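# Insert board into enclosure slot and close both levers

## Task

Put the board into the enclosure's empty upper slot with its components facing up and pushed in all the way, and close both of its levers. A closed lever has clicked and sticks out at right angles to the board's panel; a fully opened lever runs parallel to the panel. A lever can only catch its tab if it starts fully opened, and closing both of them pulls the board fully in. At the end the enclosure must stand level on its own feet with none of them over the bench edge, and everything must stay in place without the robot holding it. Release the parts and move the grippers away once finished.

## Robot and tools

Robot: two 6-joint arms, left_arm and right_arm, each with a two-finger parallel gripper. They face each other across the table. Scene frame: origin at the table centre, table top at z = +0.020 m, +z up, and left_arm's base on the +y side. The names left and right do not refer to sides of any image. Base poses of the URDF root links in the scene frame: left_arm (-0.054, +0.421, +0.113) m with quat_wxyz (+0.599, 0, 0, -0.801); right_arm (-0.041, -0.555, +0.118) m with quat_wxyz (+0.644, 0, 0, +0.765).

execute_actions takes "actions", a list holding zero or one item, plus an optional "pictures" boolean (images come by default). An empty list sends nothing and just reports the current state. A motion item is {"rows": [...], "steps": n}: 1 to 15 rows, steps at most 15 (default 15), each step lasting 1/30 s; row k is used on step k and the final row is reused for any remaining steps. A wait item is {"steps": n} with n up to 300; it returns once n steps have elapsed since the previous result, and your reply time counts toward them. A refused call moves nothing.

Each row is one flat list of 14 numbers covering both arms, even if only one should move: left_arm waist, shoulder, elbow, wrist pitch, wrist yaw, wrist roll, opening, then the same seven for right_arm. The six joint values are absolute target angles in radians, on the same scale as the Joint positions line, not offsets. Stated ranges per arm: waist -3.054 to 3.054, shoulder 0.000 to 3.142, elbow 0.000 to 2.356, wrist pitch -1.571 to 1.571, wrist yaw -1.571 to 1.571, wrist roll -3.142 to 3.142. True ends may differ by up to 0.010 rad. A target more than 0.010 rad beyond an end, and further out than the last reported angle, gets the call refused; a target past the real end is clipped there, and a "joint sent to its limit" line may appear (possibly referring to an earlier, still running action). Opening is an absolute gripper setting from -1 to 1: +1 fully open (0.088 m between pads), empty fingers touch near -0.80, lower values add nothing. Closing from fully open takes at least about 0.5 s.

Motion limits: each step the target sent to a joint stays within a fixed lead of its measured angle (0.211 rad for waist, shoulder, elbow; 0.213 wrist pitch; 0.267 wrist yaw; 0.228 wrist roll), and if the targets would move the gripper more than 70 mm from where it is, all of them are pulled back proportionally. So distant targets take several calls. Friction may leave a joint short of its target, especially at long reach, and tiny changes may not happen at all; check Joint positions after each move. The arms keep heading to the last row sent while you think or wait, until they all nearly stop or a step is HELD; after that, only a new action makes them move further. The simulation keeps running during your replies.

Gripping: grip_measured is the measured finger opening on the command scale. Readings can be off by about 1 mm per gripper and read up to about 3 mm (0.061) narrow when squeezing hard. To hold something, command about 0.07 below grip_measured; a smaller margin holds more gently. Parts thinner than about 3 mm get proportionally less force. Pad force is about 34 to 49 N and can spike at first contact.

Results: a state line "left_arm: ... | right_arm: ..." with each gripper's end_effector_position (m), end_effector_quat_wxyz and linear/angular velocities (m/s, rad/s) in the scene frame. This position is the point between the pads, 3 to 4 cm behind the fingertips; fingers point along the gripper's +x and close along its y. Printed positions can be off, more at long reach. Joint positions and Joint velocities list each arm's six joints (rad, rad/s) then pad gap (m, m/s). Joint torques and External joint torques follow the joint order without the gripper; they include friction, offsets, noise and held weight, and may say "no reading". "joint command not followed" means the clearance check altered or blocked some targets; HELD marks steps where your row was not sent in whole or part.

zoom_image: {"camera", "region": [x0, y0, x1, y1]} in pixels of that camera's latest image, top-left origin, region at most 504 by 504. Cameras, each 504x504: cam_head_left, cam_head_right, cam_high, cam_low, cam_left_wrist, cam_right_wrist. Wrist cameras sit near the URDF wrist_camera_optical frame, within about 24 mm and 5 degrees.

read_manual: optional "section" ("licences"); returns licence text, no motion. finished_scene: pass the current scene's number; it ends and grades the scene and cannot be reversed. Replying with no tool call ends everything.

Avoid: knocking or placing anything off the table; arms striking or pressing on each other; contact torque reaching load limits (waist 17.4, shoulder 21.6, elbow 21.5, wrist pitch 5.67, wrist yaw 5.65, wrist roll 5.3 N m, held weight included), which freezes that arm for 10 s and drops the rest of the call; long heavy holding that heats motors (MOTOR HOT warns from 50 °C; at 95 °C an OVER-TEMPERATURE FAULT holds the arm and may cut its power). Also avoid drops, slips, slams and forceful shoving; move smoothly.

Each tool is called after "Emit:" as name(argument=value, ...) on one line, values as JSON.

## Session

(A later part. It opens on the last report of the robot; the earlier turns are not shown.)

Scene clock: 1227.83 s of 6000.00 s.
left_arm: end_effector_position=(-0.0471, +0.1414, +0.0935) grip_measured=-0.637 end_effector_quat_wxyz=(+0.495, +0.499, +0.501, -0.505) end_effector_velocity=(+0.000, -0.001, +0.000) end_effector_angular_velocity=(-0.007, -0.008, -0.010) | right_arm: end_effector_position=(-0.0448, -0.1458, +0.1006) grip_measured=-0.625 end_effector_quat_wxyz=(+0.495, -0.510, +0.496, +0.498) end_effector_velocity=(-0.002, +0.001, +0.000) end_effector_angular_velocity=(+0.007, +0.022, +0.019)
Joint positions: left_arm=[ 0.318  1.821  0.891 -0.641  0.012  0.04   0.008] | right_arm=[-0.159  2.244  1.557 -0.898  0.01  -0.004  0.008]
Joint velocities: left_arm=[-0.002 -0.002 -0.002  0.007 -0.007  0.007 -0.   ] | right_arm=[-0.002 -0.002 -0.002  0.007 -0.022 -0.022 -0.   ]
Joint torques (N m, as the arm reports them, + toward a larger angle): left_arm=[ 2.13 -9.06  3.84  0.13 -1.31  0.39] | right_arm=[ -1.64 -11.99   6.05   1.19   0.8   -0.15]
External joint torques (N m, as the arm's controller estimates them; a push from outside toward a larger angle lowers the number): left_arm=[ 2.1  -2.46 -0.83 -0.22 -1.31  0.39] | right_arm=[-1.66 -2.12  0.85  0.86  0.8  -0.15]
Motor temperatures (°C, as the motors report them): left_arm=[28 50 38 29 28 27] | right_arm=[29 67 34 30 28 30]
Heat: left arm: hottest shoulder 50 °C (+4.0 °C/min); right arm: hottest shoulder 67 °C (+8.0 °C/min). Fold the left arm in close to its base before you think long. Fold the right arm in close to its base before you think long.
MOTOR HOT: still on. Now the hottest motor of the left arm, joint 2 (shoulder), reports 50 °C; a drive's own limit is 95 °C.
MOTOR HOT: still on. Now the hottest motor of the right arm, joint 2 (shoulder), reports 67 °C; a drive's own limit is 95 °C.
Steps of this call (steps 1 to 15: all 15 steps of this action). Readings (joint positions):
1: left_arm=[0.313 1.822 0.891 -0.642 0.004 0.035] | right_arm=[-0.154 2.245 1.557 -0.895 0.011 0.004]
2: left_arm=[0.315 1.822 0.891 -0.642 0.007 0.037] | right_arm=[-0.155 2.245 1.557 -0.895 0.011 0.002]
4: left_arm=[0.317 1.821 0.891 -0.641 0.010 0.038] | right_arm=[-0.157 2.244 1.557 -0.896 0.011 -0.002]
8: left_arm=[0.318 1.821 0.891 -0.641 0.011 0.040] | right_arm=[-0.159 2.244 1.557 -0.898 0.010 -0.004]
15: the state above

Emit:
execute_actions(actions=[{"rows":[[0.33,1.806,0.89,-0.625,-0.02,0.05,-0.7,-0.165,2.22,1.567,-0.91,0.03,-0.01,-0.7]]}], pictures=false)

Emit:
execute_actions(actions=[{"rows":[[0.345,1.806,0.89,-0.625,-0.02,0.05,-0.7,-0.175,2.22,1.567,-0.91,0.03,-0.01,-0.7]]}])

Scene clock: 1234.80 s of 6000.00 s.
left_arm: end_effector_position=(-0.0420, +0.1402, +0.0935) grip_measured=-0.637 end_effector_quat_wxyz=(+0.502, +0.502, +0.495, -0.501) end_effector_velocity=(+0.000, +0.002, +0.000) end_effector_angular_velocity=(+0.008, -0.007, -0.010) | right_arm: end_effector_position=(-0.0418, -0.1468, +0.1006) grip_measured=-0.625 end_effector_quat_wxyz=(+0.497, -0.513, +0.495, +0.494) end_effector_velocity=(+0.002, -0.003, -0.001) end_effector_angular_velocity=(-0.012, -0.008, -0.010)
Joint positions: left_arm=[ 0.325  1.821  0.891 -0.635 -0.009  0.044  0.008] | right_arm=[-0.162  2.244  1.557 -0.902  0.021 -0.004  0.008]
Joint velocities: left_arm=[-0.002 -0.002 -0.002 -0.007 -0.007  0.007 -0.   ] | right_arm=[-0.002  0.002 -0.002 -0.007  0.007  0.007  0.   ]
Joint torques (N m, as the arm reports them, + toward a larger angle): left_arm=[ 0.45 -9.03  3.82  0.89 -0.49  0.23] | right_arm=[ -0.28 -12.     6.04  -0.26   0.36  -0.15]
External joint torques (N m, as the arm's controller estimates them; a push from outside toward a larger angle lowers the number): left_arm=[ 0.47 -2.41 -0.87  0.53 -0.48  0.23] | right_arm=[-0.26 -2.22  0.95 -0.54  0.35 -0.15]
Motor temperatures (°C, as the motors report them): left_arm=[28 51 38 29 29 27] | right_arm=[29 67 34 31 28 30]
Heat: left arm: hottest shoulder 51 °C (+4.0 °C/min); right arm: hottest shoulder 67 °C (+8.1 °C/min). Fold the left arm in close to its base before you think long. Fold the right arm in close to its base before you think long.
MOTOR HOT: still on. Now the hottest motor of the left arm, joint 2 (shoulder), reports 51 °C; a drive's own limit is 95 °C.
MOTOR HOT: still on. Now the hottest motor of the right arm, joint 2 (shoulder), reports 67 °C; a drive's own limit is 95 °C.
Steps of this call (steps 1 to 15: the robot went on to your last target; steps 16 to 90: nothing new was sent; then 3.47 s passed at rest; steps 91 to 105: all 15 steps of this action). Readings (joint positions):
91: left_arm=[0.318 1.821 0.891 -0.639 0.011 0.040] | right_arm=[-0.159 2.244 1.557 -0.899 0.011 -0.004]
92: left_arm=[0.319 1.821 0.891 -0.639 -0.003 0.042] | right_arm=[-0.159 2.244 1.557 -0.899 0.017 -0.004]
94: left_arm=[0.325 1.821 0.891 -0.635 -0.009 0.044] | right_arm=[-0.162 2.244 1.557 -0.901 0.022 -0.004]
98: left_arm=[0.325 1.821 0.891 -0.635 -0.009 0.044] | right_arm=[-0.162 2.244 1.557 -0.902 0.021 -0.004]
105: the state above

Scene clock: 1235.30 s of 6000.00 s.
left_arm: end_effector_position=(-0.0404, +0.1406, +0.0933) grip_measured=-0.637 end_effector_quat_wxyz=(+0.503, +0.500, +0.497, -0.500) end_effector_velocity=(+0.001, +0.009, +0.000) end_effector_angular_velocity=(+0.037, -0.006, +0.010) | right_arm: end_effector_position=(-0.0418, -0.1467, +0.1008) grip_measured=-0.625 end_effector_quat_wxyz=(+0.497, -0.512, +0.496, +0.494) end_effector_velocity=(-0.002, -0.007, -0.001) end_effector_angular_velocity=(-0.027, +0.022, +0.004)
Joint positions: left_arm=[ 0.333  1.821  0.89  -0.635 -0.005  0.047  0.008] | right_arm=[-0.163  2.244  1.558 -0.903  0.018 -0.004  0.008]
Joint velocities: left_arm=[ 0.002 -0.002 -0.002 -0.037 -0.007 -0.007 -0.   ] | right_arm=[-0.002 -0.002 -0.007 -0.022 -0.022 -0.007  0.   ]
Joint torques (N m, as the arm reports them, + toward a larger angle): left_arm=[ 1.15 -9.04  3.88  0.89 -0.62  0.12] | right_arm=[ -0.91 -11.99   5.99  -0.28   0.48  -0.15]
External joint torques (N m, as the arm's controller estimates them; a push from outside toward a larger angle lowers the number): left_arm=[ 1.12 -2.44 -0.75  0.56 -0.6   0.12] | right_arm=[-0.93 -2.15  0.9  -0.55  0.48 -0.15]
Motor temperatures (°C, as the motors report them): left_arm=[28 51 38 29 29 27] | right_arm=[29 67 34 31 28 30]
Heat: left arm: hottest shoulder 51 °C (+4.0 °C/min); right arm: hottest shoulder 67 °C (+8.0 °C/min). Fold the left arm in close to its base before you think long. Fold the right arm in close to its base before you think long.
MOTOR HOT: still on. Now the hottest motor of the left arm, joint 2 (shoulder), reports 51 °C; a drive's own limit is 95 °C.
MOTOR HOT: still on. Now the hottest motor of the right arm, joint 2 (shoulder), reports 67 °C; a drive's own limit is 95 °C.
Steps of this call (steps 1 to 15: all 15 steps of this action). Readings (joint positions):
1: left_arm=[0.326 1.821 0.891 -0.635 -0.008 0.045] | right_arm=[-0.162 2.244 1.557 -0.903 0.021 -0.004]
2: left_arm=[0.328 1.821 0.891 -0.635 -0.007 0.045] | right_arm=[-0.163 2.244 1.557 -0.903 0.021 -0.004]
4: left_arm=[0.332 1.821 0.891 -0.635 -0.006 0.047] | right_arm=[-0.163 2.244 1.557 -0.903 0.020 -0.004]
8: left_arm=[0.333 1.821 0.890 -0.635 -0.005 0.047] | right_arm=[-0.163 2.244 1.558 -0.903 0.019 -0.004]
15: the state above

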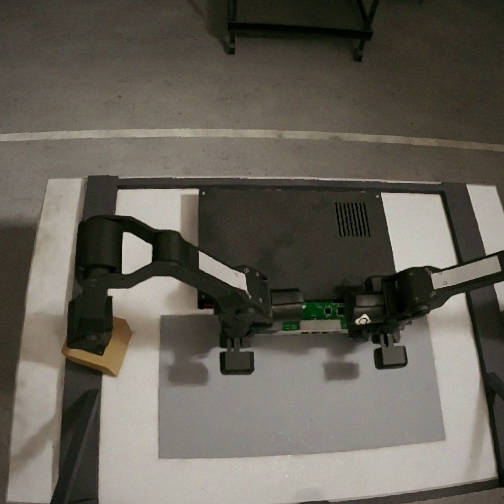

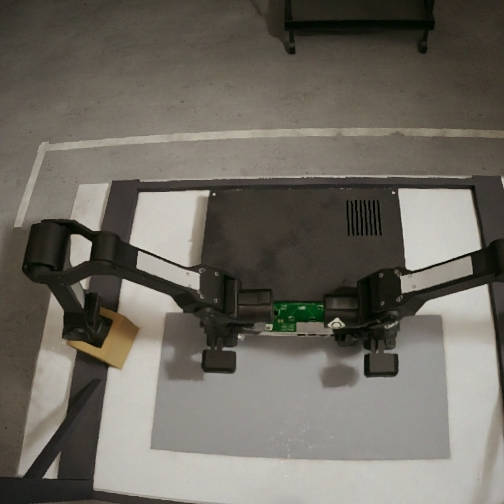

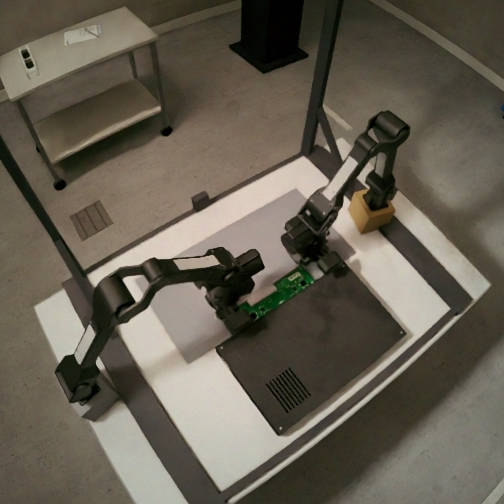

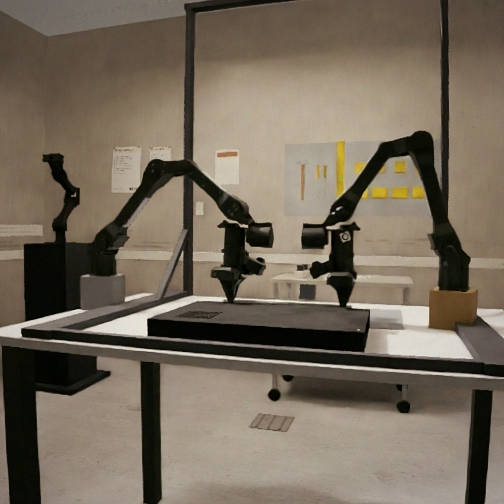

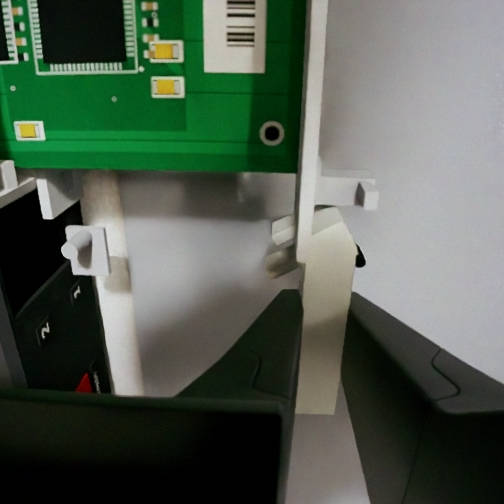

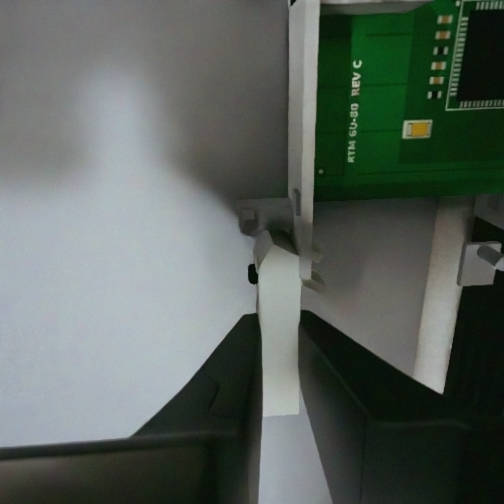

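Left is in the groove. Relax lateral, push right.

Emit:
execute_actions(actions=[{"rows":[[0.345,1.806,0.89,-0.635,-0.015,0.055,-0.7,-0.19,2.225,1.567,-0.898,0.025,-0.02,-0.7]]}], pictures=false)

Emit:
execute_actions(actions=[{"rows":[[0.365,1.806,0.89,-0.632,-0.015,0.075,-0.7,-0.205,2.225,1.567,-0.898,0.025,-0.035,-0.7]]}])

Scene clock: 1240.10 s of 6000.00 s.
left_arm: end_effector_position=(-0.0379, +0.1407, +0.0933) grip_measured=-0.637 end_effector_quat_wxyz=(+0.504, +0.499, +0.498, -0.498) end_effector_velocity=(+0.000, +0.004, -0.001) end_effector_angular_velocity=(+0.012, -0.007, +0.020) | right_arm: end_effector_position=(-0.0342, -0.1465, +0.1008) grip_measured=-0.625 end_effector_quat_wxyz=(+0.499, -0.509, +0.500, +0.493) end_effector_velocity=(+0.002, -0.002, +0.000) end_effector_angular_velocity=(-0.007, -0.007, -0.010)
Joint positions: left_arm=[ 0.341  1.821  0.89  -0.634 -0.007  0.049  0.008] | right_arm=[-0.183  2.244  1.558 -0.902  0.015 -0.014  0.008]
Joint velocities: left_arm=[-0.002 -0.002 -0.007 -0.007 -0.007 -0.022 -0.   ] | right_arm=[-0.002 -0.002 -0.002 -0.007  0.007  0.007 -0.   ]
Joint torques (N m, as the arm reports them, + toward a larger angle): left_arm=[ 0.4  -9.05  3.91  0.02 -0.34  0.24] | right_arm=[ -0.59 -11.54   5.99   0.58   0.41  -0.16]
External joint torques (N m, as the arm's controller estimates them; a push from outside toward a larger angle lowers the number): left_arm=[ 0.38 -2.45 -0.77 -0.34 -0.33  0.24] | right_arm=[-0.58 -1.75  0.87  0.28  0.41 -0.16]
Motor temperatures (°C, as the motors report them): left_arm=[28 51 38 29 29 27] | right_arm=[29 68 34 31 28 30]
Heat: left arm: hottest shoulder 51 °C (+4.0 °C/min); right arm: hottest shoulder 68 °C (+8.0 °C/min). Fold the left arm in close to its base before you think long. Fold the right arm in close to its base before you think long.
MOTOR HOT: still on. Now the hottest motor of the left arm, joint 2 (shoulder), reports 51 °C; a drive's own limit is 95 °C.
MOTOR HOT: still on. Now the hottest motor of the right arm, joint 2 (shoulder), reports 68 °C; a drive's own limit is 95 °C.
Steps of this call (steps 1 to 15: the robot went on to your last target; steps 16 to 90: nothing new was sent; then 1.30 s passed at rest; steps 91 to 105: all 15 steps of this action). Readings (joint positions):
91: left_arm=[0.334 1.821 0.890 -0.635 -0.005 0.048] | right_arm=[-0.165 2.244 1.558 -0.902 0.017 -0.005]
92: left_arm=[0.334 1.821 0.890 -0.636 -0.005 0.049] | right_arm=[-0.167 2.244 1.558 -0.901 0.013 -0.007]
94: left_arm=[0.337 1.821 0.890 -0.636 -0.006 0.049] | right_arm=[-0.173 2.244 1.558 -0.901 0.015 -0.011]
98: left_arm=[0.341 1.821 0.890 -0.635 -0.007 0.049] | right_arm=[-0.183 2.244 1.558 -0.902 0.015 -0.014]
105: the state above

Scene clock: 1240.60 s of 6000.00 s.
left_arm: end_effector_position=(-0.0338, +0.1405, +0.0933) grip_measured=-0.637 end_effector_quat_wxyz=(+0.504, +0.498, +0.498, -0.500) end_effector_velocity=(-0.001, +0.002, +0.000) end_effector_angular_velocity=(+0.008, -0.007, +0.000) | right_arm: end_effector_position=(-0.0291, -0.1468, +0.1008) grip_measured=-0.625 end_effector_quat_wxyz=(+0.498, -0.510, +0.499, +0.493) end_effector_velocity=(+0.002, -0.003, +0.001) end_effector_angular_velocity=(-0.008, -0.007, +0.005)
Joint positions: left_arm=[ 0.358  1.821  0.89  -0.632 -0.003  0.066  0.008] | right_arm=[-0.196  2.244  1.558 -0.903  0.015 -0.029  0.008]
Joint velocities: left_arm=[-0.007 -0.002 -0.002 -0.007 -0.007 -0.007  0.   ] | right_arm=[-0.002 -0.007 -0.007 -0.007  0.007 -0.007  0.   ]
Joint torques (N m, as the arm reports them, + toward a larger angle): left_arm=[ 0.74 -9.07  3.92  0.08 -0.51  0.34] | right_arm=[ -0.76 -11.52   5.98   0.61   0.4   -0.15]
External joint torques (N m, as the arm's controller estimates them; a push from outside toward a larger angle lowers the number): left_arm=[ 0.77 -2.45 -0.77 -0.28 -0.51  0.34] | right_arm=[-0.68 -1.64  0.8   0.3   0.4  -0.16]
Motor temperatures (°C, as the motors report them): left_arm=[28 51 38 29 29 27] | right_arm=[29 68 34 31 28 30]
Heat: left arm: hottest shoulder 51 °C (+4.1 °C/min); right arm: hottest shoulder 68 °C (+8.2 °C/min). Fold the left arm in close to its base before you think long. Fold the right arm in close to its base before you think long.
MOTOR HOT: still on. Now the hottest motor of the left arm, joint 2 (shoulder), reports 51 °C; a drive's own limit is 95 °C.
MOTOR HOT: still on. Now the hottest motor of the right arm, joint 2 (shoulder), reports 68 °C; a drive's own limit is 95 °C.
Steps of this call (steps 1 to 15: all 15 steps of this action). Readings (joint positions):
1: left_arm=[0.343 1.821 0.890 -0.634 -0.005 0.053] | right_arm=[-0.184 2.244 1.558 -0.902 0.015 -0.018]
2: left_arm=[0.346 1.821 0.890 -0.634 -0.003 0.057] | right_arm=[-0.186 2.244 1.558 -0.902 0.015 -0.021]
4: left_arm=[0.353 1.821 0.890 -0.634 -0.003 0.063] | right_arm=[-0.190 2.244 1.558 -0.902 0.015 -0.026]
8: left_arm=[0.358 1.821 0.890 -0.632 -0.003 0.066] | right_arm=[-0.196 2.244 1.558 -0.903 0.015 -0.029]
15: the state above

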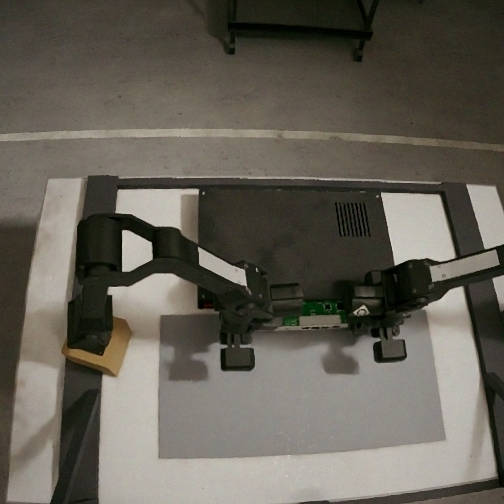

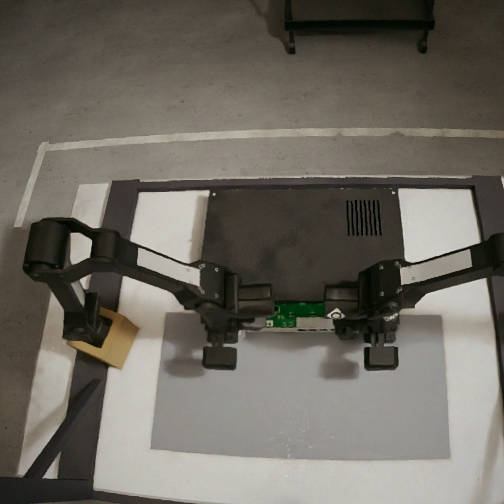

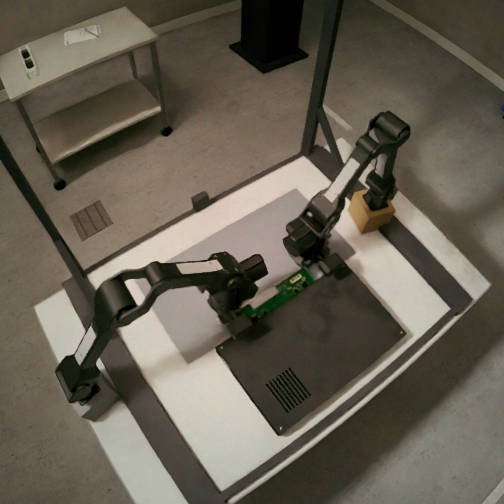

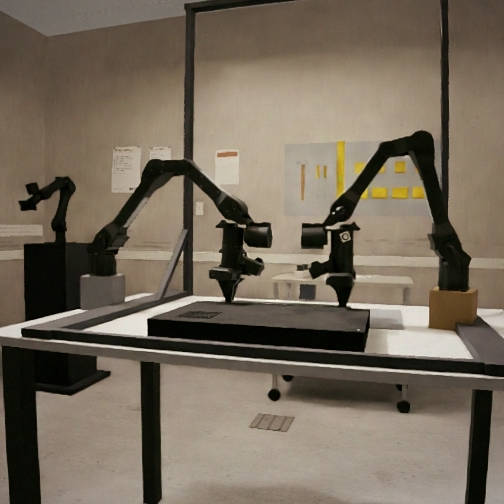

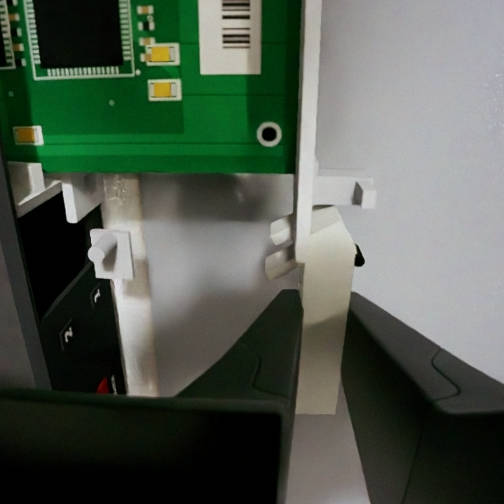

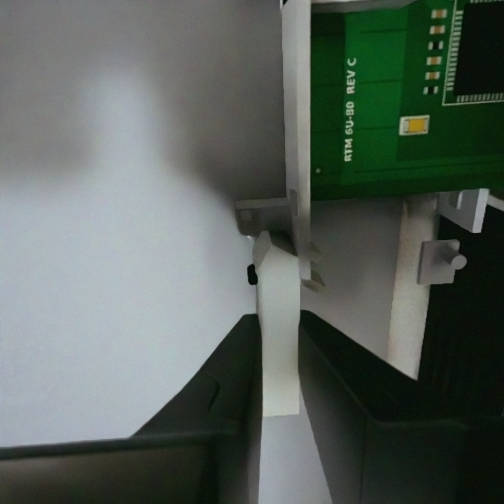

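Emit:
execute_actions(actions=[{"rows":[[0.395,1.806,0.89,-0.628,-0.015,0.105,-0.7,-0.212,2.225,1.567,-0.898,0.025,-0.045,-0.7]]}])

Emit:
zoom_image(camera="cam_right_wrist", region=[384,150,504,270])

Scene clock: 1244.73 s of 6000.00 s.
left_arm: end_effector_position=(-0.0251, +0.1409, +0.0933) grip_measured=-0.637 end_effector_quat_wxyz=(+0.504, +0.499, +0.497, -0.501) end_effector_velocity=(+0.000, -0.000, -0.001) end_effector_angular_velocity=(-0.002, -0.007, +0.020) | right_arm: end_effector_position=(-0.0251, -0.1465, +0.1008) grip_measured=-0.625 end_effector_quat_wxyz=(+0.498, -0.509, +0.499, +0.494) end_effector_velocity=(-0.000, -0.005, +0.000) end_effector_angular_velocity=(-0.022, +0.008, +0.005)
Joint positions: left_arm=[ 0.388  1.821  0.89  -0.631 -0.004  0.1    0.008] | right_arm=[-0.205  2.244  1.558 -0.901  0.015 -0.039  0.008]
Joint velocities: left_arm=[-0.002  0.002 -0.002  0.007 -0.007 -0.022 -0.   ] | right_arm=[-0.002 -0.002 -0.002 -0.022 -0.007 -0.007  0.   ]
Joint torques (N m, as the arm reports them, + toward a larger angle): left_arm=[ 0.64 -9.08  3.92  0.32 -0.46  0.2 ] | right_arm=[ -0.54 -11.53   5.97   0.49   0.41  -0.17]
External joint torques (N m, as the arm's controller estimates them; a push from outside toward a larger angle lowers the number): left_arm=[ 0.64 -2.48 -0.78 -0.05 -0.45  0.2 ] | right_arm=[-0.55 -1.66  0.83  0.2   0.41 -0.17]
Motor temperatures (°C, as the motors report them): left_arm=[28 51 38 29 29 27] | right_arm=[29 68 34 31 28 30]
Heat: left arm: hottest shoulder 51 °C (+4.0 °C/min); right arm: hottest shoulder 68 °C (+7.0 °C/min). Fold the left arm in close to its base before you think long. Fold the right arm in close to its base before you think long.
MOTOR HOT: still on. Now the hottest motor of the left arm, joint 2 (shoulder), reports 51 °C; a drive's own limit is 95 °C.
MOTOR HOT: still on. Now the hottest motor of the right arm, joint 2 (shoulder), reports 68 °C; a drive's own limit is 95 °C.
Steps of this call (steps 1 to 15: the robot went on to your last target; steps 16 to 90: nothing new was sent; then 0.63 s passed at rest; steps 91 to 105: all 15 steps of this action). Readings (joint positions):
91: left_arm=[0.361 1.821 0.890 -0.632 -0.002 0.074] | right_arm=[-0.196 2.244 1.558 -0.903 0.015 -0.032]
92: left_arm=[0.368 1.821 0.890 -0.632 -0.003 0.082] | right_arm=[-0.197 2.244 1.558 -0.902 0.015 -0.034]
94: left_arm=[0.382 1.821 0.890 -0.632 -0.004 0.093] | right_arm=[-0.202 2.244 1.558 -0.901 0.015 -0.036]
98: left_arm=[0.388 1.821 0.890 -0.631 -0.004 0.098] | right_arm=[-0.205 2.244 1.558 -0.901 0.015 -0.038]
105: the state above

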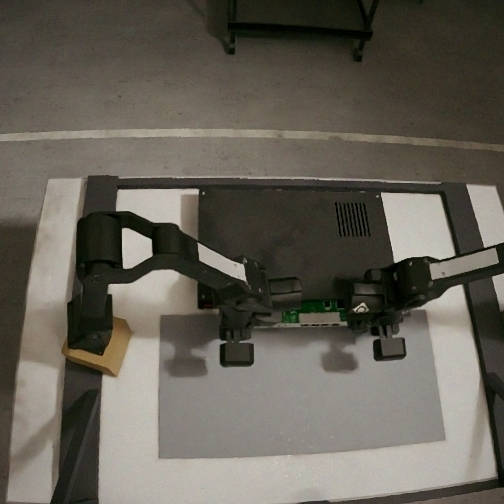

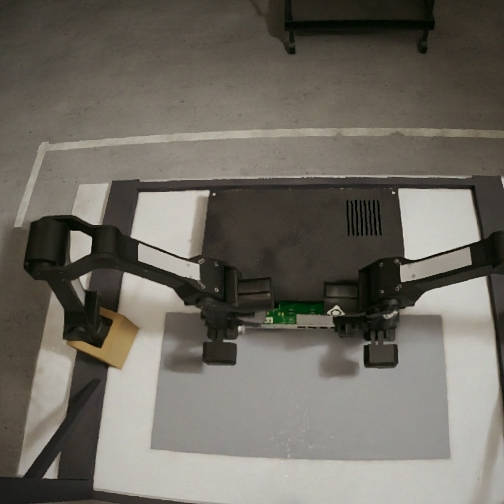

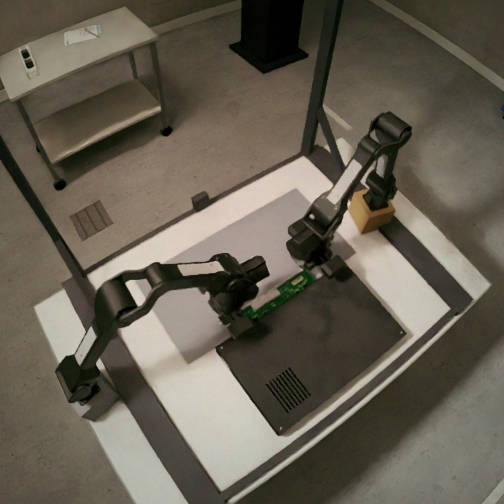

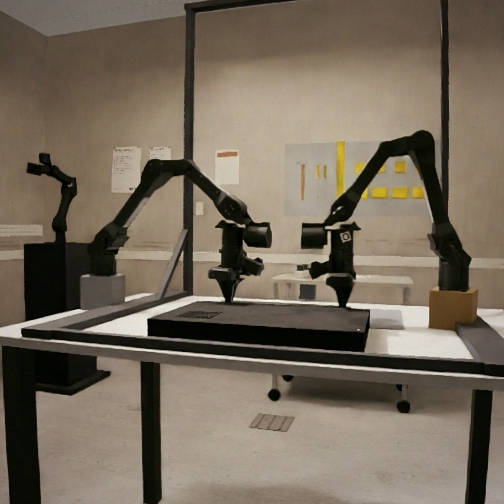

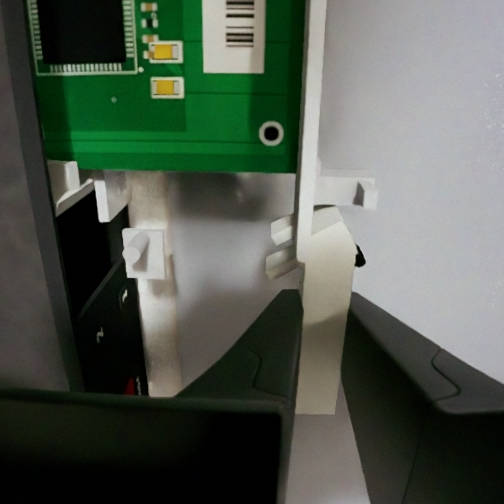

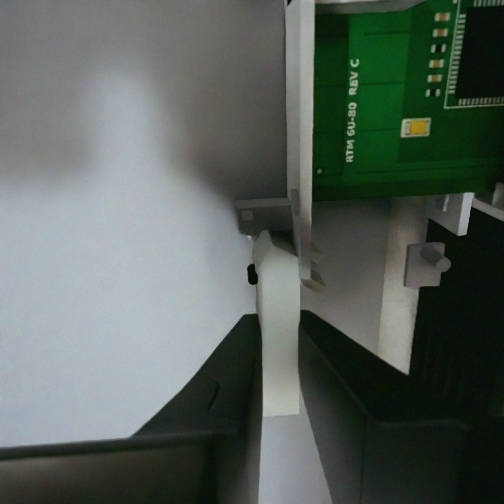

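Region (384, 150, 504, 270) of cam_right_wrist's 504x504 image, scaled by 4.200, with more detail than that image has.

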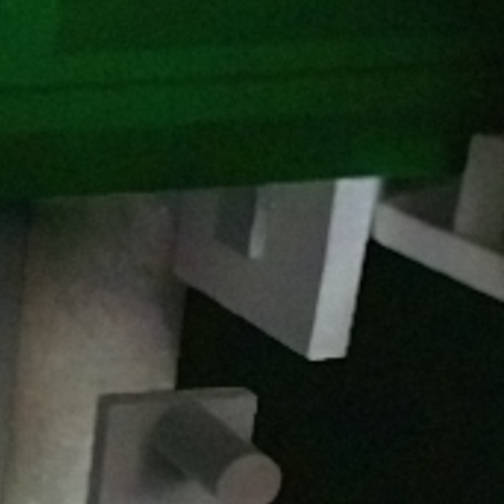

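Emit:
execute_actions(actions=[{"rows":[[0.39,1.806,0.89,-0.631,-0.005,0.105,-0.55,-0.205,2.225,1.567,-0.9,0.015,-0.04,-0.55]],"steps":8}], pictures=false)

Emit:
execute_actions(actions=[{"rows":[[0.395,1.775,0.835,-0.62,-0.005,0.105,-0.55,-0.206,2.19,1.495,-0.875,0.01,-0.04,-0.55]]}], pictures=false)

Emit:
execute_actions(actions=[{"rows":[[0.41,1.775,0.835,-0.62,-0.005,0.12,-0.55,-0.216,2.19,1.495,-0.875,0.01,-0.05,-0.55],[0.41,1.775,0.835,-0.62,-0.005,0.12,-0.55,-0.216,2.19,1.495,-0.875,0.01,-0.05,-0.55],[0.41,1.775,0.835,-0.62,-0.005,0.12,-0.55,-0.216,2.19,1.495,-0.875,0.01,-0.05,-0.55],[0.425,1.775,0.835,-0.62,-0.005,0.135,-0.55,-0.226,2.19,1.495,-0.875,0.01,-0.06,-0.55],[0.425,1.775,0.835,-0.62,-0.005,0.135,-0.55,-0.226,2.19,1.495,-0.875,0.01,-0.06,-0.55],[0.425,1.775,0.835,-0.62,-0.005,0.135,-0.55,-0.226,2.19,1.495,-0.875,0.01,-0.06,-0.55],[0.44,1.775,0.835,-0.62,-0.005,0.15,-0.55,-0.236,2.19,1.495,-0.875,0.01,-0.07,-0.55],[0.44,1.775,0.835,-0.62,-0.005,0.15,-0.55,-0.236,2.19,1.495,-0.875,0.01,-0.07,-0.55],[0.44,1.775,0.835,-0.62,-0.005,0.15,-0.55,-0.236,2.19,1.495,-0.875,0.01,-0.07,-0.55],[0.46,1.778,0.84,-0.62,-0.005,0.17,-0.55,-0.25,2.19,1.495,-0.875,0.01,-0.08,-0.55]]}])

Scene clock: 1260.93 s of 6000.00 s.
left_arm: end_effector_position=(-0.0251, +0.1411, +0.0936) grip_measured=-0.561 end_effector_quat_wxyz=(+0.503, +0.499, +0.497, -0.501) end_effector_velocity=(-0.002, +0.005, +0.000) end_effector_angular_velocity=(+0.023, -0.005, +0.000) | right_arm: end_effector_position=(-0.0252, -0.1466, +0.1008) grip_measured=-0.561 end_effector_quat_wxyz=(+0.498, -0.509, +0.499, +0.494) end_effector_velocity=(-0.000, -0.006, -0.001) end_effector_angular_velocity=(-0.027, +0.008, +0.005)
Joint positions: left_arm=[ 0.388  1.82   0.89  -0.632 -0.004  0.101  0.012] | right_arm=[-0.205  2.244  1.558 -0.901  0.015 -0.039  0.012]
Joint velocities: left_arm=[-0.007 -0.002 -0.002 -0.022 -0.007 -0.007  0.005] | right_arm=[-0.002  0.002 -0.002 -0.022 -0.007 -0.007  0.005]
Joint torques (N m, as the arm reports them, + toward a larger angle): left_arm=[ 0.17 -8.93  3.92  0.22 -0.06  0.17] | right_arm=[ -0.04 -11.52   5.99   0.34   0.02  -0.04]
External joint torques (N m, as the arm's controller estimates them; a push from outside toward a larger angle lowers the number): left_arm=[ 0.18 -2.31 -0.77 -0.14 -0.06  0.17] | right_arm=[-0.04 -1.71  0.86  0.05  0.03 -0.04]
Motor temperatures (°C, as the motors report them): left_arm=[28 52 38 29 29 27] | right_arm=[29 68 34 30 28 30]
Heat: left arm: hottest shoulder 52 °C (+3.0 °C/min); right arm: hottest shoulder 68 °C (+3.0 °C/min). Fold the left arm in close to its base before you think long. Fold the right arm in close to its base before you think long.
MOTOR HOT: still on. Now the hottest motor of the left arm, joint 2 (shoulder), reports 52 °C; a drive's own limit is 95 °C.
MOTOR HOT: still on. Now the hottest motor of the right arm, joint 2 (shoulder), reports 68 °C; a drive's own limit is 95 °C.
Steps of this call (steps 1 to 15: the robot went on to your last target; steps 16 to 90: nothing new was sent; then 12.93 s passed at rest; steps 91 to 98: all 8 steps of this action). Readings (joint positions):
91: left_arm=[0.388 1.821 0.890 -0.631 -0.004 0.100] | right_arm=[-0.205 2.244 1.558 -0.901 0.015 -0.039]
92: left_arm=[0.388 1.821 0.890 -0.631 -0.004 0.101] | right_arm=[-0.205 2.244 1.558 -0.901 0.015 -0.039]
94: left_arm=[0.388 1.821 0.890 -0.631 -0.004 0.101] | right_arm=[-0.205 2.244 1.558 -0.901 0.015 -0.039]
98: the state above

Scene clock: 1261.43 s of 6000.00 s.
left_arm: end_effector_position=(-0.0251, +0.1457, +0.0957) grip_measured=-0.552 end_effector_quat_wxyz=(+0.510, +0.494, +0.491, -0.505) end_effector_velocity=(-0.001, +0.005, +0.001) end_effector_angular_velocity=(+0.016, +0.009, -0.005) | right_arm: end_effector_position=(-0.0254, -0.1495, +0.1028) grip_measured=-0.552 end_effector_quat_wxyz=(+0.504, -0.503, +0.493, +0.499) end_effector_velocity=(-0.000, -0.002, +0.000) end_effector_angular_velocity=(-0.007, +0.008, +0.005)
Joint positions: left_arm=[ 0.39   1.784  0.854 -0.61  -0.004  0.101  0.012] | right_arm=[-0.205  2.213  1.513 -0.864  0.014 -0.039  0.012]
Joint velocities: left_arm=[ 0.002 -0.007 -0.002 -0.022  0.007  0.007 -0.   ] | right_arm=[-0.002 -0.002 -0.002 -0.007 -0.007 -0.007  0.   ]
Joint torques (N m, as the arm reports them, + toward a larger angle): left_arm=[ 0.52 -8.15  2.11 -0.74 -0.05  0.17] | right_arm=[ -0.1  -11.68   3.26  -0.44  -0.15  -0.03]
External joint torques (N m, as the arm's controller estimates them; a push from outside toward a larger angle lowers the number): left_arm=[ 0.46 -1.76 -2.63 -1.14 -0.04  0.17] | right_arm=[-0.1  -2.01 -1.9  -0.78 -0.15 -0.03]
Motor temperatures (°C, as the motors report them): left_arm=[28 52 38 29 29 27] | right_arm=[29 68 34 30 28 30]
Heat: left arm: hottest shoulder 52 °C (+3.0 °C/min); right arm: hottest shoulder 68 °C (+3.0 °C/min). Fold the left arm in close to its base before you think long. Fold the right arm in close to its base before you think long.
MOTOR HOT: still on. Now the hottest motor of the left arm, joint 2 (shoulder), reports 52 °C; a drive's own limit is 95 °C.
MOTOR HOT: still on. Now the hottest motor of the right arm, joint 2 (shoulder), reports 68 °C; a drive's own limit is 95 °C.
Steps of this call (steps 1 to 15: all 15 steps of this action). Readings (joint positions):
1: left_arm=[0.389 1.815 0.882 -0.626 -0.004 0.101] | right_arm=[-0.205 2.238 1.548 -0.892 0.015 -0.039]
2: left_arm=[0.389 1.807 0.873 -0.617 -0.004 0.101] | right_arm=[-0.205 2.231 1.537 -0.882 0.015 -0.039]
4: left_arm=[0.390 1.793 0.863 -0.615 -0.004 0.101] | right_arm=[-0.205 2.219 1.524 -0.875 0.015 -0.039]
8: left_arm=[0.390 1.786 0.856 -0.611 -0.004 0.101] | right_arm=[-0.205 2.214 1.515 -0.866 0.014 -0.039]
15: the state above

Scene clock: 1261.93 s of 6000.00 s.
left_arm: end_effector_position=(-0.0208, +0.1472, +0.0959) grip_measured=-0.551 end_effector_quat_wxyz=(+0.496, +0.487, +0.495, -0.521) end_effector_velocity=(+0.000, +0.004, -0.001) end_effector_angular_velocity=(+0.010, +0.008, -0.015) | right_arm: end_effector_position=(-0.0226, -0.1508, +0.1038) grip_measured=-0.552 end_effector_quat_wxyz=(+0.494, -0.500, +0.497, +0.510) end_effector_velocity=(-0.002, +0.001, +0.000) end_effector_angular_velocity=(+0.009, +0.021, +0.034)
Joint positions: left_arm=[ 0.429  1.782  0.852 -0.611  0.038  0.159  0.012] | right_arm=[-0.223  2.208  1.509 -0.866 -0.013 -0.07   0.012]
Joint velocities: left_arm=[ 0.007 -0.002 -0.007 -0.007  0.007  0.022 -0.   ] | right_arm=[-0.002 -0.002 -0.002  0.007 -0.022 -0.037 -0.   ]
Joint torques (N m, as the arm reports them, + toward a larger angle): left_arm=[ 2.92 -7.58  2.76 -0.61 -1.76  0.27] | right_arm=[ -2.1  -11.2    3.64  -0.29   0.92  -0.21]
External joint torques (N m, as the arm's controller estimates them; a push from outside toward a larger angle lowers the number): left_arm=[ 2.9  -1.24 -1.94 -1.   -1.78  0.27] | right_arm=[-2.08 -1.54 -1.55 -0.64  0.94 -0.2 ]
Motor temperatures (°C, as the motors report them): left_arm=[28 52 38 29 29 27] | right_arm=[29 68 34 30 28 30]
Heat: left arm: hottest shoulder 52 °C (+3.0 °C/min); right arm: hottest shoulder 68 °C (+3.0 °C/min). Fold the left arm in close to its base before you think long. Fold the right arm in close to its base before you think long.
MOTOR HOT: still on. Now the hottest motor of the left arm, joint 2 (shoulder), reports 52 °C; a drive's own limit is 95 °C.
MOTOR HOT: still on. Now the hottest motor of the right arm, joint 2 (shoulder), reports 68 °C; a drive's own limit is 95 °C.
Steps of this call (steps 1 to 15: all 15 steps of this action). Readings (joint positions):
1: left_arm=[0.391 1.784 0.853 -0.610 -0.003 0.104] | right_arm=[-0.206 2.213 1.513 -0.864 0.013 -0.039]
2: left_arm=[0.394 1.784 0.853 -0.610 0.002 0.107] | right_arm=[-0.207 2.212 1.513 -0.864 0.011 -0.039]
4: left_arm=[0.399 1.782 0.852 -0.611 0.007 0.114] | right_arm=[-0.209 2.211 1.512 -0.864 0.008 -0.043]
8: left_arm=[0.413 1.782 0.852 -0.611 0.017 0.133] | right_arm=[-0.214 2.209 1.510 -0.866 -0.001 -0.055]
15: the state above

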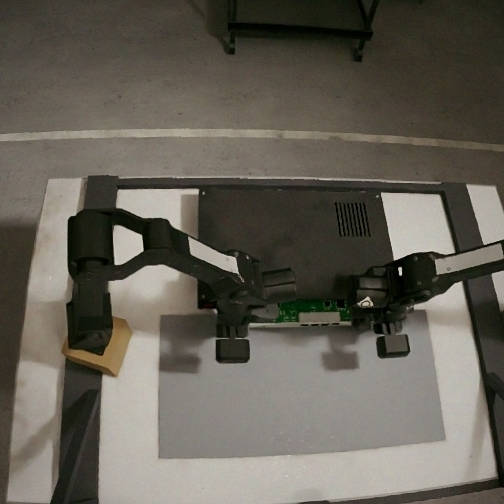

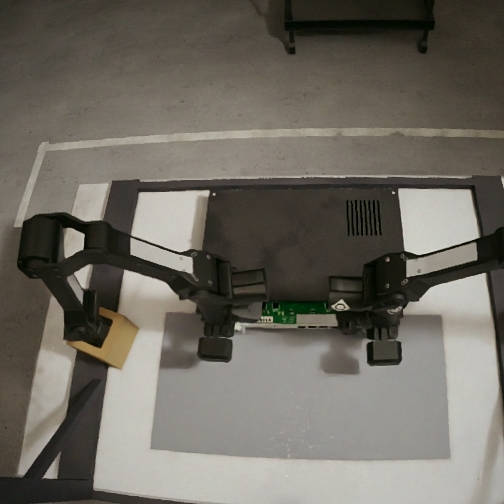

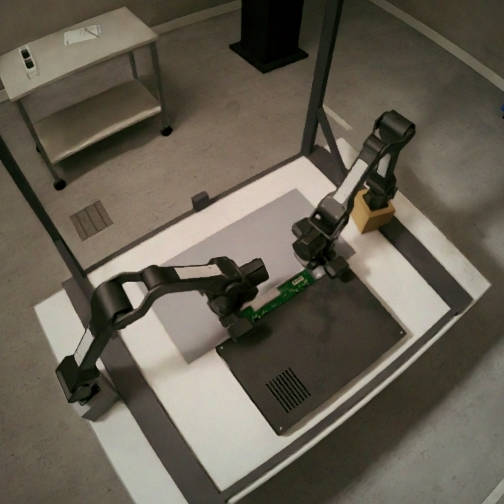

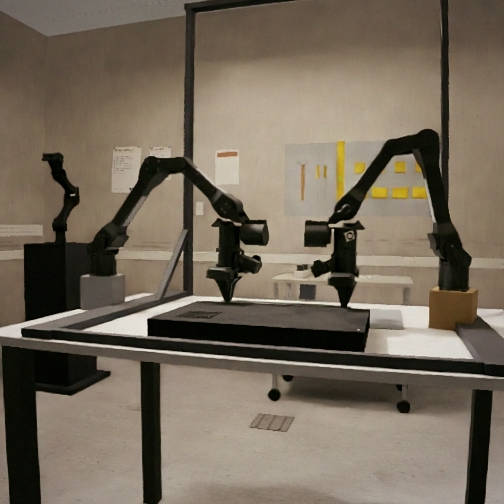

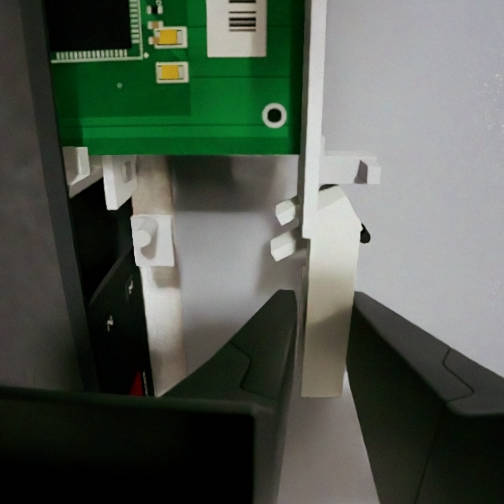

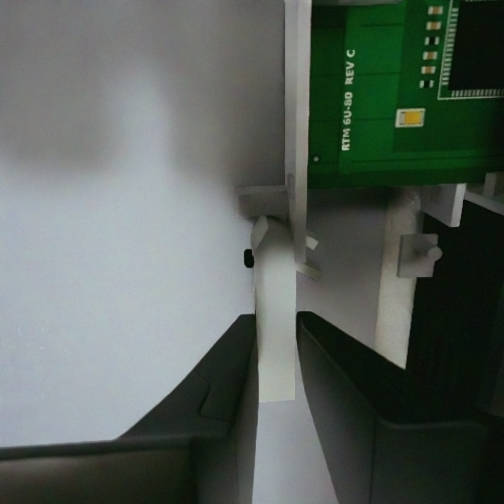

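Emit:
execute_actions(actions=[{"rows":[[0.395,1.79,0.85,-0.612,-0.005,0.11,-0.5,-0.207,2.21,1.51,-0.866,0.012,-0.04,-0.5]]}], pictures=false)

Emit:
execute_actions(actions=[{"rows":[[0.395,1.79,0.85,-0.612,-0.005,0.11,-0.7,-0.207,2.21,1.51,-0.866,0.012,-0.04,-0.7]]}], pictures=false)

Emit:
execute_actions(actions=[{"rows":[[0.42,1.77,0.85,-0.612,-0.005,0.13,-0.7,-0.226,2.185,1.51,-0.866,0.012,-0.055,-0.7]]}], pictures=false)

Scene clock: 1269.07 s of 6000.00 s.
left_arm: end_effector_position=(-0.0239, +0.1468, +0.0958) grip_measured=-0.503 end_effector_quat_wxyz=(+0.507, +0.495, +0.491, -0.508) end_effector_velocity=(+0.000, -0.000, +0.002) end_effector_angular_velocity=(-0.002, -0.008, -0.010) | right_arm: end_effector_position=(-0.0258, -0.1503, +0.1038) grip_measured=-0.502 end_effector_quat_wxyz=(+0.501, -0.503, +0.493, +0.503) end_effector_velocity=(-0.002, -0.000, +0.001) end_effector_angular_velocity=(-0.002, +0.007, -0.005)
Joint positions: left_arm=[ 0.397  1.782  0.852 -0.611  0.001  0.115  0.014] | right_arm=[-0.207  2.208  1.509 -0.865  0.007 -0.047  0.014]
Joint velocities: left_arm=[-0.002 -0.007  0.002 -0.007 -0.007  0.007  0.   ] | right_arm=[ 0.002 -0.002  0.002 -0.007 -0.007  0.007 -0.   ]
Joint torques (N m, as the arm reports them, + toward a larger angle): left_arm=[-0.2  -6.2   3.85  0.06 -0.23 -0.2 ] | right_arm=[-0.07 -9.29  5.14  0.23  0.21  0.19]
External joint torques (N m, as the arm's controller estimates them; a push from outside toward a larger angle lowers the number): left_arm=[-0.22  0.24 -0.95 -0.36 -0.23 -0.2 ] | right_arm=[-0.12  0.42 -0.09 -0.13  0.22  0.19]
Motor temperatures (°C, as the motors report them): left_arm=[28 51 37 29 30 27] | right_arm=[29 67 33 30 29 30]
Heat: left arm: hottest shoulder 51 °C (+2.0 °C/min); right arm: hottest shoulder 67 °C (+1.0 °C/min). Fold the left arm in close to its base before you think long. Fold the right arm in close to its base before you think long.
MOTOR HOT: still on. Now the hottest motor of the left arm, joint 2 (shoulder), reports 51 °C; a drive's own limit is 95 °C.
MOTOR HOT: still on. Now the hottest motor of the right arm, joint 2 (shoulder), reports 67 °C; a drive's own limit is 95 °C.
Steps of this call (steps 1 to 15: the robot went on to your last target; steps 16 to 90: nothing new was sent; then 3.63 s passed at rest; steps 91 to 105: all 15 steps of this action). Readings (joint positions):
91: left_arm=[0.424 1.782 0.852 -0.611 0.032 0.154] | right_arm=[-0.221 2.208 1.509 -0.866 -0.011 -0.071]
92: left_arm=[0.414 1.782 0.852 -0.611 0.020 0.144] | right_arm=[-0.217 2.208 1.509 -0.866 -0.007 -0.066]
94: left_arm=[0.401 1.782 0.852 -0.611 0.010 0.130] | right_arm=[-0.209 2.208 1.509 -0.865 0.003 -0.057]
98: left_arm=[0.398 1.782 0.852 -0.611 0.003 0.119] | right_arm=[-0.207 2.208 1.509 -0.865 0.006 -0.049]
105: the state above

Scene clock: 1269.57 s of 6000.00 s.
left_arm: end_effector_position=(-0.0235, +0.1468, +0.0958) grip_measured=-0.641 end_effector_quat_wxyz=(+0.507, +0.496, +0.490, -0.507) end_effector_velocity=(-0.002, -0.001, +0.000) end_effector_angular_velocity=(-0.008, +0.007, +0.005) | right_arm: end_effector_position=(-0.0249, -0.1503, +0.1038) grip_measured=-0.629 end_effector_quat_wxyz=(+0.502, -0.504, +0.492, +0.502) end_effector_velocity=(-0.001, -0.005, +0.000) end_effector_angular_velocity=(-0.021, +0.023, +0.000)
Joint positions: left_arm=[ 0.397  1.782  0.852 -0.611 -0.003  0.115  0.008] | right_arm=[-0.208  2.208  1.509 -0.864  0.012 -0.046  0.008]
Joint velocities: left_arm=[-0.002 -0.002 -0.002  0.007  0.007 -0.007 -0.   ] | right_arm=[-0.007 -0.002 -0.002 -0.022 -0.022 -0.007 -0.   ]
Joint torques (N m, as the arm reports them, + toward a larger angle): left_arm=[-0.18 -6.25  3.85  0.02 -0.1  -0.19] | right_arm=[-0.02 -9.34  5.13  0.22  0.03  0.18]
External joint torques (N m, as the arm's controller estimates them; a push from outside toward a larger angle lowers the number): left_arm=[-0.17  0.12 -0.91 -0.39 -0.1  -0.19] | right_arm=[ 0.02  0.3  -0.01 -0.12  0.03  0.18]
Motor temperatures (°C, as the motors report them): left_arm=[28 51 37 29 30 27] | right_arm=[29 67 33 30 29 30]
Heat: left arm: hottest shoulder 51 °C (+2.0 °C/min); right arm: hottest shoulder 67 °C (+1.0 °C/min). Fold the left arm in close to its base before you think long. Fold the right arm in close to its base before you think long.
MOTOR HOT: still on. Now the hottest motor of the left arm, joint 2 (shoulder), reports 51 °C; a drive's own limit is 95 °C.
MOTOR HOT: still on. Now the hottest motor of the right arm, joint 2 (shoulder), reports 67 °C; a drive's own limit is 95 °C.
Steps of this call (steps 1 to 15: all 15 steps of this action). Readings (joint positions):
1: left_arm=[0.397 1.782 0.852 -0.611 -0.001 0.115] | right_arm=[-0.207 2.208 1.509 -0.864 0.010 -0.047]
2: left_arm=[0.397 1.782 0.852 -0.611 -0.003 0.115] | right_arm=[-0.208 2.208 1.509 -0.864 0.012 -0.047]
4: left_arm=[0.397 1.782 0.852 -0.611 -0.003 0.115] | right_arm=[-0.208 2.208 1.509 -0.864 0.012 -0.046]
8: left_arm=[0.397 1.782 0.852 -0.611 -0.003 0.115] | right_arm=[-0.208 2.208 1.509 -0.864 0.012 -0.046]
15: the state above

Scene clock: 1270.07 s of 6000.00 s.
left_arm: end_effector_position=(-0.0185, +0.1469, +0.0962) grip_measured=-0.641 end_effector_quat_wxyz=(+0.510, +0.493, +0.491, -0.505) end_effector_velocity=(-0.002, +0.002, +0.000) end_effector_angular_velocity=(+0.006, +0.008, +0.005) | right_arm: end_effector_position=(-0.0196, -0.1503, +0.1041) grip_measured=-0.629 end_effector_quat_wxyz=(+0.505, -0.500, +0.495, +0.499) end_effector_velocity=(-0.000, -0.004, +0.001) end_effector_angular_velocity=(-0.017, +0.008, +0.005)
Joint positions: left_arm=[ 0.415  1.781  0.852 -0.61  -0.002  0.125  0.008] | right_arm=[-0.221  2.207  1.509 -0.864  0.011 -0.048  0.008]
Joint velocities: left_arm=[-0.002 -0.002 -0.002 -0.007  0.007 -0.007 -0.   ] | right_arm=[-0.002 -0.002  0.002 -0.022 -0.007 -0.007 -0.   ]
Joint torques (N m, as the arm reports them, + toward a larger angle): left_arm=[ 0.49 -8.29  3.85 -0.08 -0.1   0.2 ] | right_arm=[ -0.43 -11.58   5.14   0.19   0.05  -0.21]
External joint torques (N m, as the arm's controller estimates them; a push from outside toward a larger angle lowers the number): left_arm=[ 0.52 -1.94 -0.89 -0.49 -0.11  0.19] | right_arm=[-0.37 -1.91 -0.04 -0.15  0.05 -0.21]
Motor temperatures (°C, as the motors report them): left_arm=[28 51 37 29 30 27] | right_arm=[29 67 33 30 29 30]
Heat: left arm: hottest shoulder 51 °C (+1.0 °C/min); right arm: hottest shoulder 67 °C (+1.0 °C/min). Fold the left arm in close to its base before you think long. Fold the right arm in close to its base before you think long.
MOTOR HOT: still on. Now the hottest motor of the left arm, joint 2 (shoulder), reports 51 °C; a drive's own limit is 95 °C.
MOTOR HOT: still on. Now the hottest motor of the right arm, joint 2 (shoulder), reports 67 °C; a drive's own limit is 95 °C.
Steps of this call (steps 1 to 15: all 15 steps of this action). Readings (joint positions):
1: left_arm=[0.398 1.782 0.852 -0.611 -0.003 0.115] | right_arm=[-0.209 2.208 1.509 -0.864 0.012 -0.046]
2: left_arm=[0.402 1.782 0.852 -0.611 -0.003 0.116] | right_arm=[-0.210 2.208 1.509 -0.864 0.012 -0.046]
4: left_arm=[0.410 1.782 0.852 -0.610 -0.003 0.120] | right_arm=[-0.216 2.208 1.509 -0.864 0.012 -0.046]
8: left_arm=[0.415 1.781 0.852 -0.610 -0.002 0.124] | right_arm=[-0.221 2.207 1.509 -0.864 0.011 -0.048]
15: the state above


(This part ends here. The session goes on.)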